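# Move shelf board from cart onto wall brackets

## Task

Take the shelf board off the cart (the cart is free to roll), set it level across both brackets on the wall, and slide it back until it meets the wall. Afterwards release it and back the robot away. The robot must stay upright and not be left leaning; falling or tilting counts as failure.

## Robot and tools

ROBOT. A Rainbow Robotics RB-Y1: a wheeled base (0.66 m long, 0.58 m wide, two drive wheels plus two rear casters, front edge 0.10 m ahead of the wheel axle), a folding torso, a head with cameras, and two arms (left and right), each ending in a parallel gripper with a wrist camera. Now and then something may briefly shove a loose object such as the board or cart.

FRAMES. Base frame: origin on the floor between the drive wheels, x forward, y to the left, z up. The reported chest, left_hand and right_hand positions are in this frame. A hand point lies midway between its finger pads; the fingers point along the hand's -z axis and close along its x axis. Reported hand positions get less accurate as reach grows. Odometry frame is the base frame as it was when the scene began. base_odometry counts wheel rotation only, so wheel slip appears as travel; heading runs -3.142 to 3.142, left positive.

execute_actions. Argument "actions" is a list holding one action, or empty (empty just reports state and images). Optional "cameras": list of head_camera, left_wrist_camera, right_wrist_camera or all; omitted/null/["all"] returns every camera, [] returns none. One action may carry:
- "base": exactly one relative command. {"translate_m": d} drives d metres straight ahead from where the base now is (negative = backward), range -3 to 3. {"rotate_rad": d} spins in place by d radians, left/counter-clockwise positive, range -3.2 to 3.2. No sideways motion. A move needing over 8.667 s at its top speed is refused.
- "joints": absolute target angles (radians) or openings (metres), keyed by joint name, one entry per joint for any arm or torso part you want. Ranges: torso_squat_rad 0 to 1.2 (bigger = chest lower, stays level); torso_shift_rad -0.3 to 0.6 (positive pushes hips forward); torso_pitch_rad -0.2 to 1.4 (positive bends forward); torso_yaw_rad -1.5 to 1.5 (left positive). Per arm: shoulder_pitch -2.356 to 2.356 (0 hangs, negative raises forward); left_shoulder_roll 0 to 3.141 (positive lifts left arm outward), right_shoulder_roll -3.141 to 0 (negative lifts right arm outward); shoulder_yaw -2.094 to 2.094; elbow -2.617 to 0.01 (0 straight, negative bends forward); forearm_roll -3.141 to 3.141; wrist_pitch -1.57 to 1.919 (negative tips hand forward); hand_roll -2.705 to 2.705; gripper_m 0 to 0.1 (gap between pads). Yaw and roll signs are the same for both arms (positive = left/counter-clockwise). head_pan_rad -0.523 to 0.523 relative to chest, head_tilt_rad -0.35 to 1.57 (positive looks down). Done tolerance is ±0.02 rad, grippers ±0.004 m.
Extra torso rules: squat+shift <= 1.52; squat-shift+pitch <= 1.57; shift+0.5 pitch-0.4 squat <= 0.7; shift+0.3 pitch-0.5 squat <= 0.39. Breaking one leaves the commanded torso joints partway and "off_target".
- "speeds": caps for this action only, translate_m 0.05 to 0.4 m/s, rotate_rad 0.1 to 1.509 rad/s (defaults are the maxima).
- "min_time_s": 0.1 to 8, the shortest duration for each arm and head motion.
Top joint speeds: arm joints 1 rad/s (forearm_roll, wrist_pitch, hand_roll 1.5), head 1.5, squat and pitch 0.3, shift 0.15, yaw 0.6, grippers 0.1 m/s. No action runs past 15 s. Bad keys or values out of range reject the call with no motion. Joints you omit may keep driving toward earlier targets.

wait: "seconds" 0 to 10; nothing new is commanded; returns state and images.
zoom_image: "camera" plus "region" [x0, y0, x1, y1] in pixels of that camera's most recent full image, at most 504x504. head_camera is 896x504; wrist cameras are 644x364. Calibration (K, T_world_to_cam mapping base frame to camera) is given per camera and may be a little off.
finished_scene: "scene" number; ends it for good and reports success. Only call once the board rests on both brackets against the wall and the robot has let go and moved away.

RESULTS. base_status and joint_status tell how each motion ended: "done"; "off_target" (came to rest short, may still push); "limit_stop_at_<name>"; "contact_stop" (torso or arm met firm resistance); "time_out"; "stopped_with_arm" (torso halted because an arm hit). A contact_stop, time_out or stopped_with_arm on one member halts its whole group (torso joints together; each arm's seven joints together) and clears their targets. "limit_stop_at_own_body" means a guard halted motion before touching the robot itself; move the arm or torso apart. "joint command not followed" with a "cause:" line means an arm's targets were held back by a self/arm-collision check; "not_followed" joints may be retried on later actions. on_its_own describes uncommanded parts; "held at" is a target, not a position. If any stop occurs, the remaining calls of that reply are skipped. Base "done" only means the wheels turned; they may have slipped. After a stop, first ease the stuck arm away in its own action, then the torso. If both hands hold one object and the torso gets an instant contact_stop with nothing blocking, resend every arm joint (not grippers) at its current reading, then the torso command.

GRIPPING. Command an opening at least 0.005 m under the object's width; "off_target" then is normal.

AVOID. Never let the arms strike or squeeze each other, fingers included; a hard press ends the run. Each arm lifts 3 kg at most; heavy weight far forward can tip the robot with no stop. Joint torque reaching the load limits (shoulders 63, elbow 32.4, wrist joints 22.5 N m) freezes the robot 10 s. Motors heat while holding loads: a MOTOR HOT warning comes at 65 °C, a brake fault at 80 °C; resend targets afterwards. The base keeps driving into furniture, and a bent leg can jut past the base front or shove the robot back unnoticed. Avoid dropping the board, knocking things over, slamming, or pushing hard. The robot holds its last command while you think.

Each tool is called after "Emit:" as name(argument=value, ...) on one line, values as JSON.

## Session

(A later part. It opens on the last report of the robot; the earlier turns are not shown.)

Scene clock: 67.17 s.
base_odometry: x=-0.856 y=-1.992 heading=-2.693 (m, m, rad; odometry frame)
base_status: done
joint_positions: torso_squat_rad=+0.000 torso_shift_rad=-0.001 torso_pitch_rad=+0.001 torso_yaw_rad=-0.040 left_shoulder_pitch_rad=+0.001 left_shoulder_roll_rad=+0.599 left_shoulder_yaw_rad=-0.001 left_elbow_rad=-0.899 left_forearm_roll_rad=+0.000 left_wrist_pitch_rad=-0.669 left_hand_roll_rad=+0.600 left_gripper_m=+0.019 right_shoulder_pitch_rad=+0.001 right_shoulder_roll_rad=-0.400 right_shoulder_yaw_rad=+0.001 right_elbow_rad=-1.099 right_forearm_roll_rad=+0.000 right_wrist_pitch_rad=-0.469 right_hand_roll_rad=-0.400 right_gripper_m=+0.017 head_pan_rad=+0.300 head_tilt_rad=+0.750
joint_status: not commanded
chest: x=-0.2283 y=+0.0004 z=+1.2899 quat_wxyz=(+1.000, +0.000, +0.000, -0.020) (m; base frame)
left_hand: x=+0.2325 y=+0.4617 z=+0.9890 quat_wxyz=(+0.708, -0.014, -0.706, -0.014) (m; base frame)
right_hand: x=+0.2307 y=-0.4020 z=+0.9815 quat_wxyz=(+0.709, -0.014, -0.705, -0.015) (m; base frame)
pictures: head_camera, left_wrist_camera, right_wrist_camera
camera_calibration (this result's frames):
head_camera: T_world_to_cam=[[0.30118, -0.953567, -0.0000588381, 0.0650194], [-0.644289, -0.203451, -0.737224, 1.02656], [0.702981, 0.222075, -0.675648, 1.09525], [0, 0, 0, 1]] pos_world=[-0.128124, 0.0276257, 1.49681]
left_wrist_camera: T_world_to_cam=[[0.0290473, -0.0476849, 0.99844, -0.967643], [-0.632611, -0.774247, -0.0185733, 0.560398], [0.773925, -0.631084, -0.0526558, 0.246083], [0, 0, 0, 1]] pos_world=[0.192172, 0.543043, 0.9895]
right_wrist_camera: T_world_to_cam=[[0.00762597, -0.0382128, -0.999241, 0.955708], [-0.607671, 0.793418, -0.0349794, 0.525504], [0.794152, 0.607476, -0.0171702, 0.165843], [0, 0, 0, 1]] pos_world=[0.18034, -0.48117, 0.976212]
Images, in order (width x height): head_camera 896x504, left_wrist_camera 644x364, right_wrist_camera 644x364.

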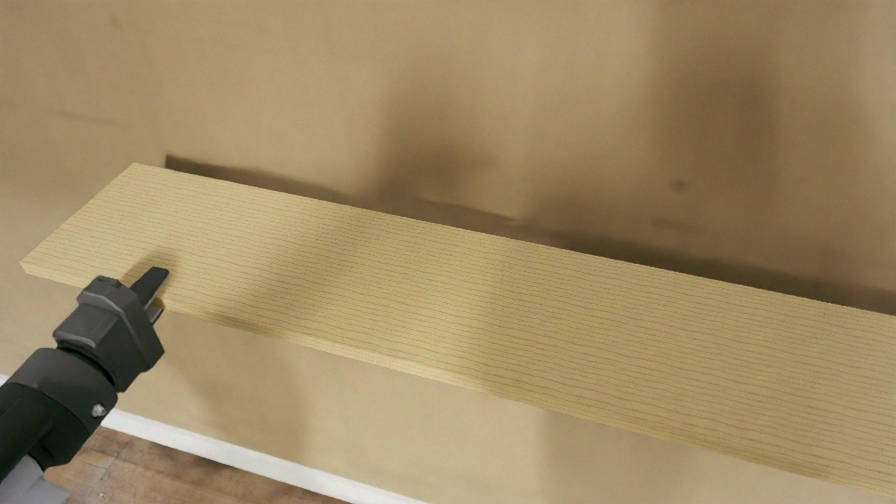

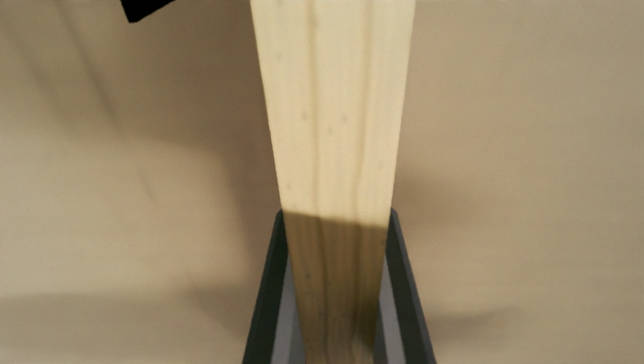

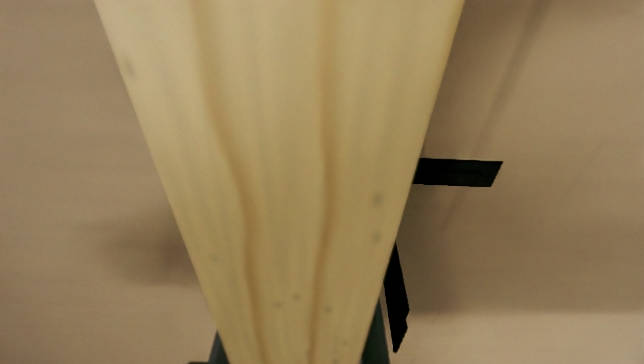

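Emit:
execute_actions(actions=[{"base":{"translate_m":0.06},"speeds":{"translate_m":0.05},"joints":{"torso_squat_rad":0.3}}])

Scene clock: 69.20 s.
base_odometry: x=-0.910 y=-2.018 heading=-2.692 (m, m, rad; odometry frame)
base_status: done
joint_positions: torso_squat_rad=+0.300 torso_shift_rad=-0.001 torso_pitch_rad=+0.000 torso_yaw_rad=-0.040 left_shoulder_pitch_rad=+0.001 left_shoulder_roll_rad=+0.599 left_shoulder_yaw_rad=-0.001 left_elbow_rad=-0.899 left_forearm_roll_rad=+0.000 left_wrist_pitch_rad=-0.669 left_hand_roll_rad=+0.600 left_gripper_m=+0.019 right_shoulder_pitch_rad=+0.001 right_shoulder_roll_rad=-0.400 right_shoulder_yaw_rad=+0.001 right_elbow_rad=-1.099 right_forearm_roll_rad=+0.000 right_wrist_pitch_rad=-0.469 right_hand_roll_rad=-0.400 right_gripper_m=+0.017 head_pan_rad=+0.300 head_tilt_rad=+0.750
joint_status: all done
chest: x=-0.2283 y=+0.0004 z=+1.2587 quat_wxyz=(+1.000, +0.000, +0.000, -0.020) (m; base frame)
left_hand: x=+0.2325 y=+0.4617 z=+0.9578 quat_wxyz=(+0.708, -0.014, -0.706, -0.014) (m; base frame)
right_hand: x=+0.2307 y=-0.4021 z=+0.9503 quat_wxyz=(+0.709, -0.014, -0.705, -0.015) (m; base frame)
pictures: head_camera, left_wrist_camera, right_wrist_camera
camera_calibration (this result's frames):
head_camera: T_world_to_cam=[[0.301183, -0.953566, -0.000005209, 0.0649536], [-0.644162, -0.203454, -0.737334, 1.00364], [0.703096, 0.222075, -0.675528, 1.07406], [0, 0, 0, 1]] pos_world=[-0.128218, 0.0276109, 1.46558]
left_wrist_camera: T_world_to_cam=[[0.0288924, -0.047683, 0.998445, -0.936485], [-0.632597, -0.774256, -0.0186706, 0.559898], [0.773942, -0.631074, -0.0525343, 0.244317], [0, 0, 0, 1]] pos_world=[0.192161, 0.543032, 0.958317]
right_wrist_camera: T_world_to_cam=[[0.00775381, -0.0382113, -0.99924, 0.924513], [-0.607653, 0.793429, -0.0350562, 0.524491], [0.794165, 0.607463, -0.0170671, 0.165231], [0, 0, 0, 1]] pos_world=[0.18032, -0.481191, 0.945016]
Images, in order (width x height): head_camera 896x504, left_wrist_camera 644x364, right_wrist_camera 644x364.

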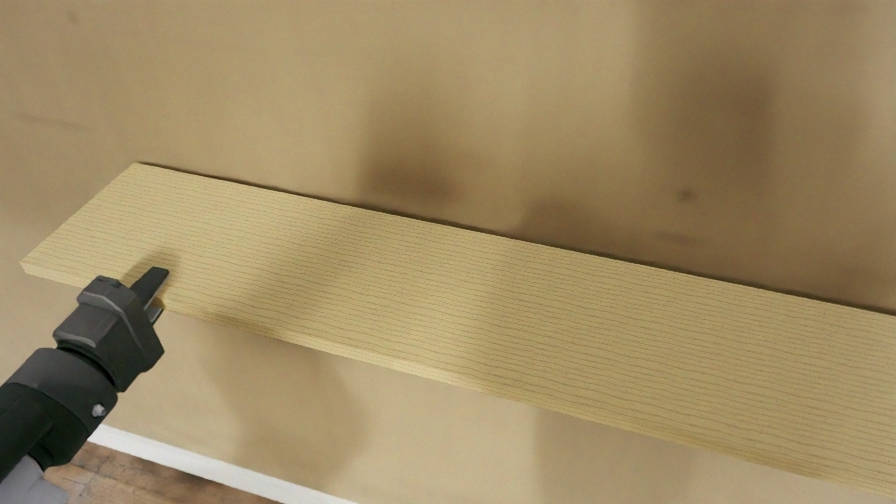

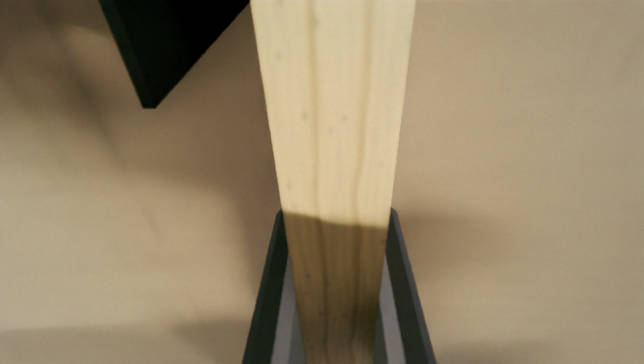

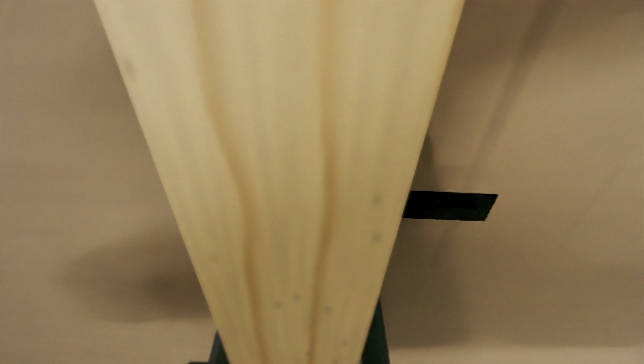

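Emit:
execute_actions(actions=[{"base":{"translate_m":0.018},"speeds":{"translate_m":0.05},"joints":{"torso_squat_rad":0.37,"torso_yaw_rad":-0.028}}], cameras=[])

Emit:
execute_actions(actions=[{"joints":{"left_gripper_m":0.1,"right_gripper_m":0.1}}], cameras=[])

Emit:
execute_actions(actions=[{"base":{"translate_m":-0.5},"joints":{"head_pan_rad":0.05,"head_tilt_rad":0.55}}])

Scene clock: 70.57 s.
base_odometry: x=-0.926 y=-2.026 heading=-2.692 (m, m, rad; odometry frame)
base_status: done
joint_positions: torso_squat_rad=+0.370 torso_shift_rad=-0.001 torso_pitch_rad=-0.001 torso_yaw_rad=-0.028 left_shoulder_pitch_rad=+0.001 left_shoulder_roll_rad=+0.599 left_shoulder_yaw_rad=-0.001 left_elbow_rad=-0.899 left_forearm_roll_rad=+0.000 left_wrist_pitch_rad=-0.670 left_hand_roll_rad=+0.600 left_gripper_m=+0.019 right_shoulder_pitch_rad=+0.003 right_shoulder_roll_rad=-0.400 right_shoulder_yaw_rad=+0.000 right_elbow_rad=-1.099 right_forearm_roll_rad=+0.000 right_wrist_pitch_rad=-0.470 right_hand_roll_rad=-0.400 right_gripper_m=+0.017 head_pan_rad=+0.300 head_tilt_rad=+0.750
joint_status: all done
chest: x=-0.2290 y=+0.0005 z=+1.2425 quat_wxyz=(+1.000, +0.000, +0.000, -0.014) (m; base frame)
left_hand: x=+0.2269 y=+0.4669 z=+0.9421 quat_wxyz=(+0.708, -0.010, -0.706, -0.009) (m; base frame)
right_hand: x=+0.2344 y=-0.3968 z=+0.9344 quat_wxyz=(+0.708, -0.011, -0.706, -0.011) (m; base frame)
pictures: none
No camera images: the call's "cameras" was empty. Leave "cameras" out to get every camera's image.

Scene clock: 72.03 s.
base_odometry: x=-0.926 y=-2.026 heading=-2.692 (m, m, rad; odometry frame)
base_status: not commanded
joint_positions: torso_squat_rad=+0.370 torso_shift_rad=-0.001 torso_pitch_rad=-0.001 torso_yaw_rad=-0.028 left_shoulder_pitch_rad=+0.000 left_shoulder_roll_rad=+0.600 left_shoulder_yaw_rad=+0.000 left_elbow_rad=-0.900 left_forearm_roll_rad=+0.000 left_wrist_pitch_rad=-0.670 left_hand_roll_rad=+0.600 left_gripper_m=+0.100 right_shoulder_pitch_rad=+0.003 right_shoulder_roll_rad=-0.400 right_shoulder_yaw_rad=+0.000 right_elbow_rad=-1.099 right_forearm_roll_rad=+0.000 right_wrist_pitch_rad=-0.470 right_hand_roll_rad=-0.400 right_gripper_m=+0.099 head_pan_rad=+0.300 head_tilt_rad=+0.750
joint_status: all done
chest: x=-0.2290 y=+0.0005 z=+1.2425 quat_wxyz=(+1.000, +0.000, +0.000, -0.014) (m; base frame)
left_hand: x=+0.2273 y=+0.4670 z=+0.9430 quat_wxyz=(+0.707, -0.010, -0.707, -0.010) (m; base frame)
right_hand: x=+0.2345 y=-0.3968 z=+0.9344 quat_wxyz=(+0.708, -0.010, -0.706, -0.011) (m; base frame)
pictures: none
No camera images: the call's "cameras" was empty. Leave "cameras" out to get every camera's image.

Scene clock: 75.07 s.
base_odometry: x=-0.476 y=-1.809 heading=-2.690 (m, m, rad; odometry frame)
base_status: done
joint_positions: torso_squat_rad=+0.370 torso_shift_rad=-0.001 torso_pitch_rad=+0.000 torso_yaw_rad=-0.028 left_shoulder_pitch_rad=+0.000 left_shoulder_roll_rad=+0.600 left_shoulder_yaw_rad=+0.000 left_elbow_rad=-0.900 left_forearm_roll_rad=+0.000 left_wrist_pitch_rad=-0.670 left_hand_roll_rad=+0.600 left_gripper_m=+0.100 right_shoulder_pitch_rad=+0.000 right_shoulder_roll_rad=-0.400 right_shoulder_yaw_rad=+0.000 right_elbow_rad=-1.100 right_forearm_roll_rad=+0.000 right_wrist_pitch_rad=-0.470 right_hand_roll_rad=-0.400 right_gripper_m=+0.099 head_pan_rad=+0.050 head_tilt_rad=+0.550
joint_status: all done
chest: x=-0.2287 y=+0.0004 z=+1.2426 quat_wxyz=(+1.000, +0.000, +0.000, -0.014) (m; base frame)
left_hand: x=+0.2275 y=+0.4671 z=+0.9432 quat_wxyz=(+0.707, -0.010, -0.707, -0.010) (m; base frame)
right_hand: x=+0.2361 y=-0.3962 z=+0.9359 quat_wxyz=(+0.707, -0.010, -0.707, -0.010) (m; base frame)
pictures: head_camera, left_wrist_camera, right_wrist_camera
camera_calibration (this result's frames):
head_camera: T_world_to_cam=[[0.0670257, -0.997709, 0.00922338, 0.0035752], [-0.513491, -0.0424191, -0.857046, 1.19123], [0.855473, 0.0527079, -0.515158, 0.863613], [0, 0, 0, 1]] pos_world=[-0.127353, 0.00857859, 1.4658]
left_wrist_camera: T_world_to_cam=[[0.0260869, -0.0477466, 0.998519, -0.920933], [-0.623919, -0.781205, -0.021055, 0.564116], [0.781053, -0.622446, -0.0501692, 0.242891], [0, 0, 0, 1]] pos_world=[0.186276, 0.547906, 0.943632]
right_wrist_camera: T_world_to_cam=[[0.0124891, -0.0382285, -0.999191, 0.909145], [-0.617806, 0.785423, -0.037772, 0.524373], [0.786231, 0.617778, -0.0138086, 0.160068], [0, 0, 0, 1]] pos_world=[0.186755, -0.475986, 0.930427]
Images, in order (width x height): head_camera 896x504, left_wrist_camera 644x364, right_wrist_camera 644x364.

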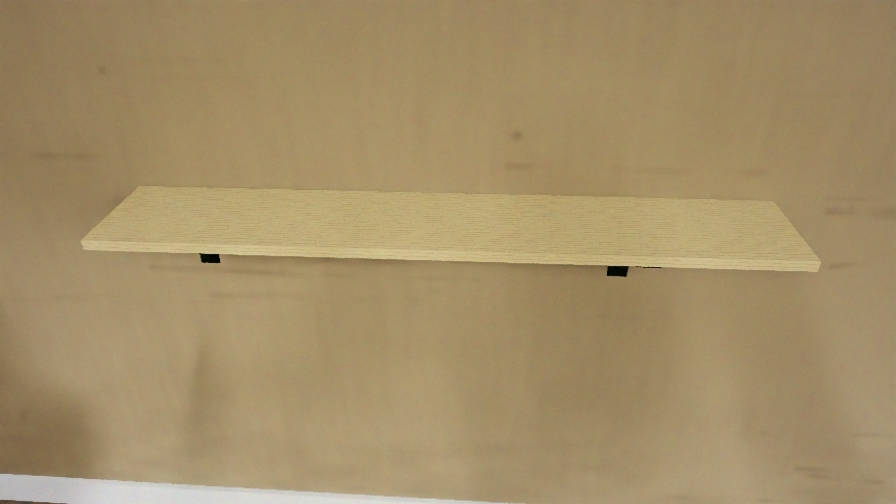

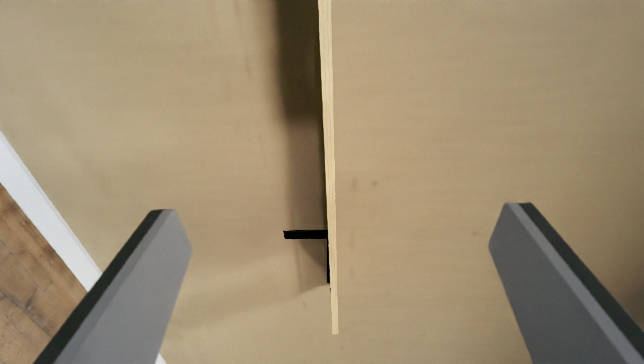

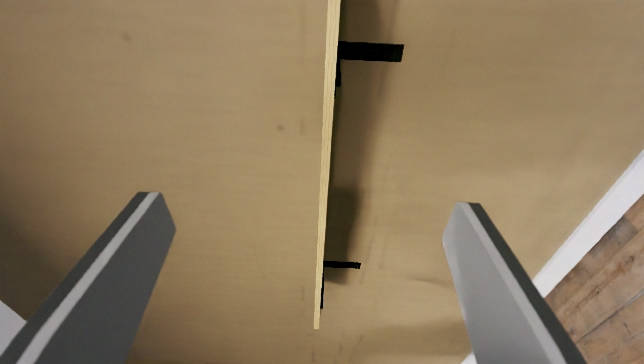

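Emit:
finished_scene(scene=2)

The scene is finished: the task was done.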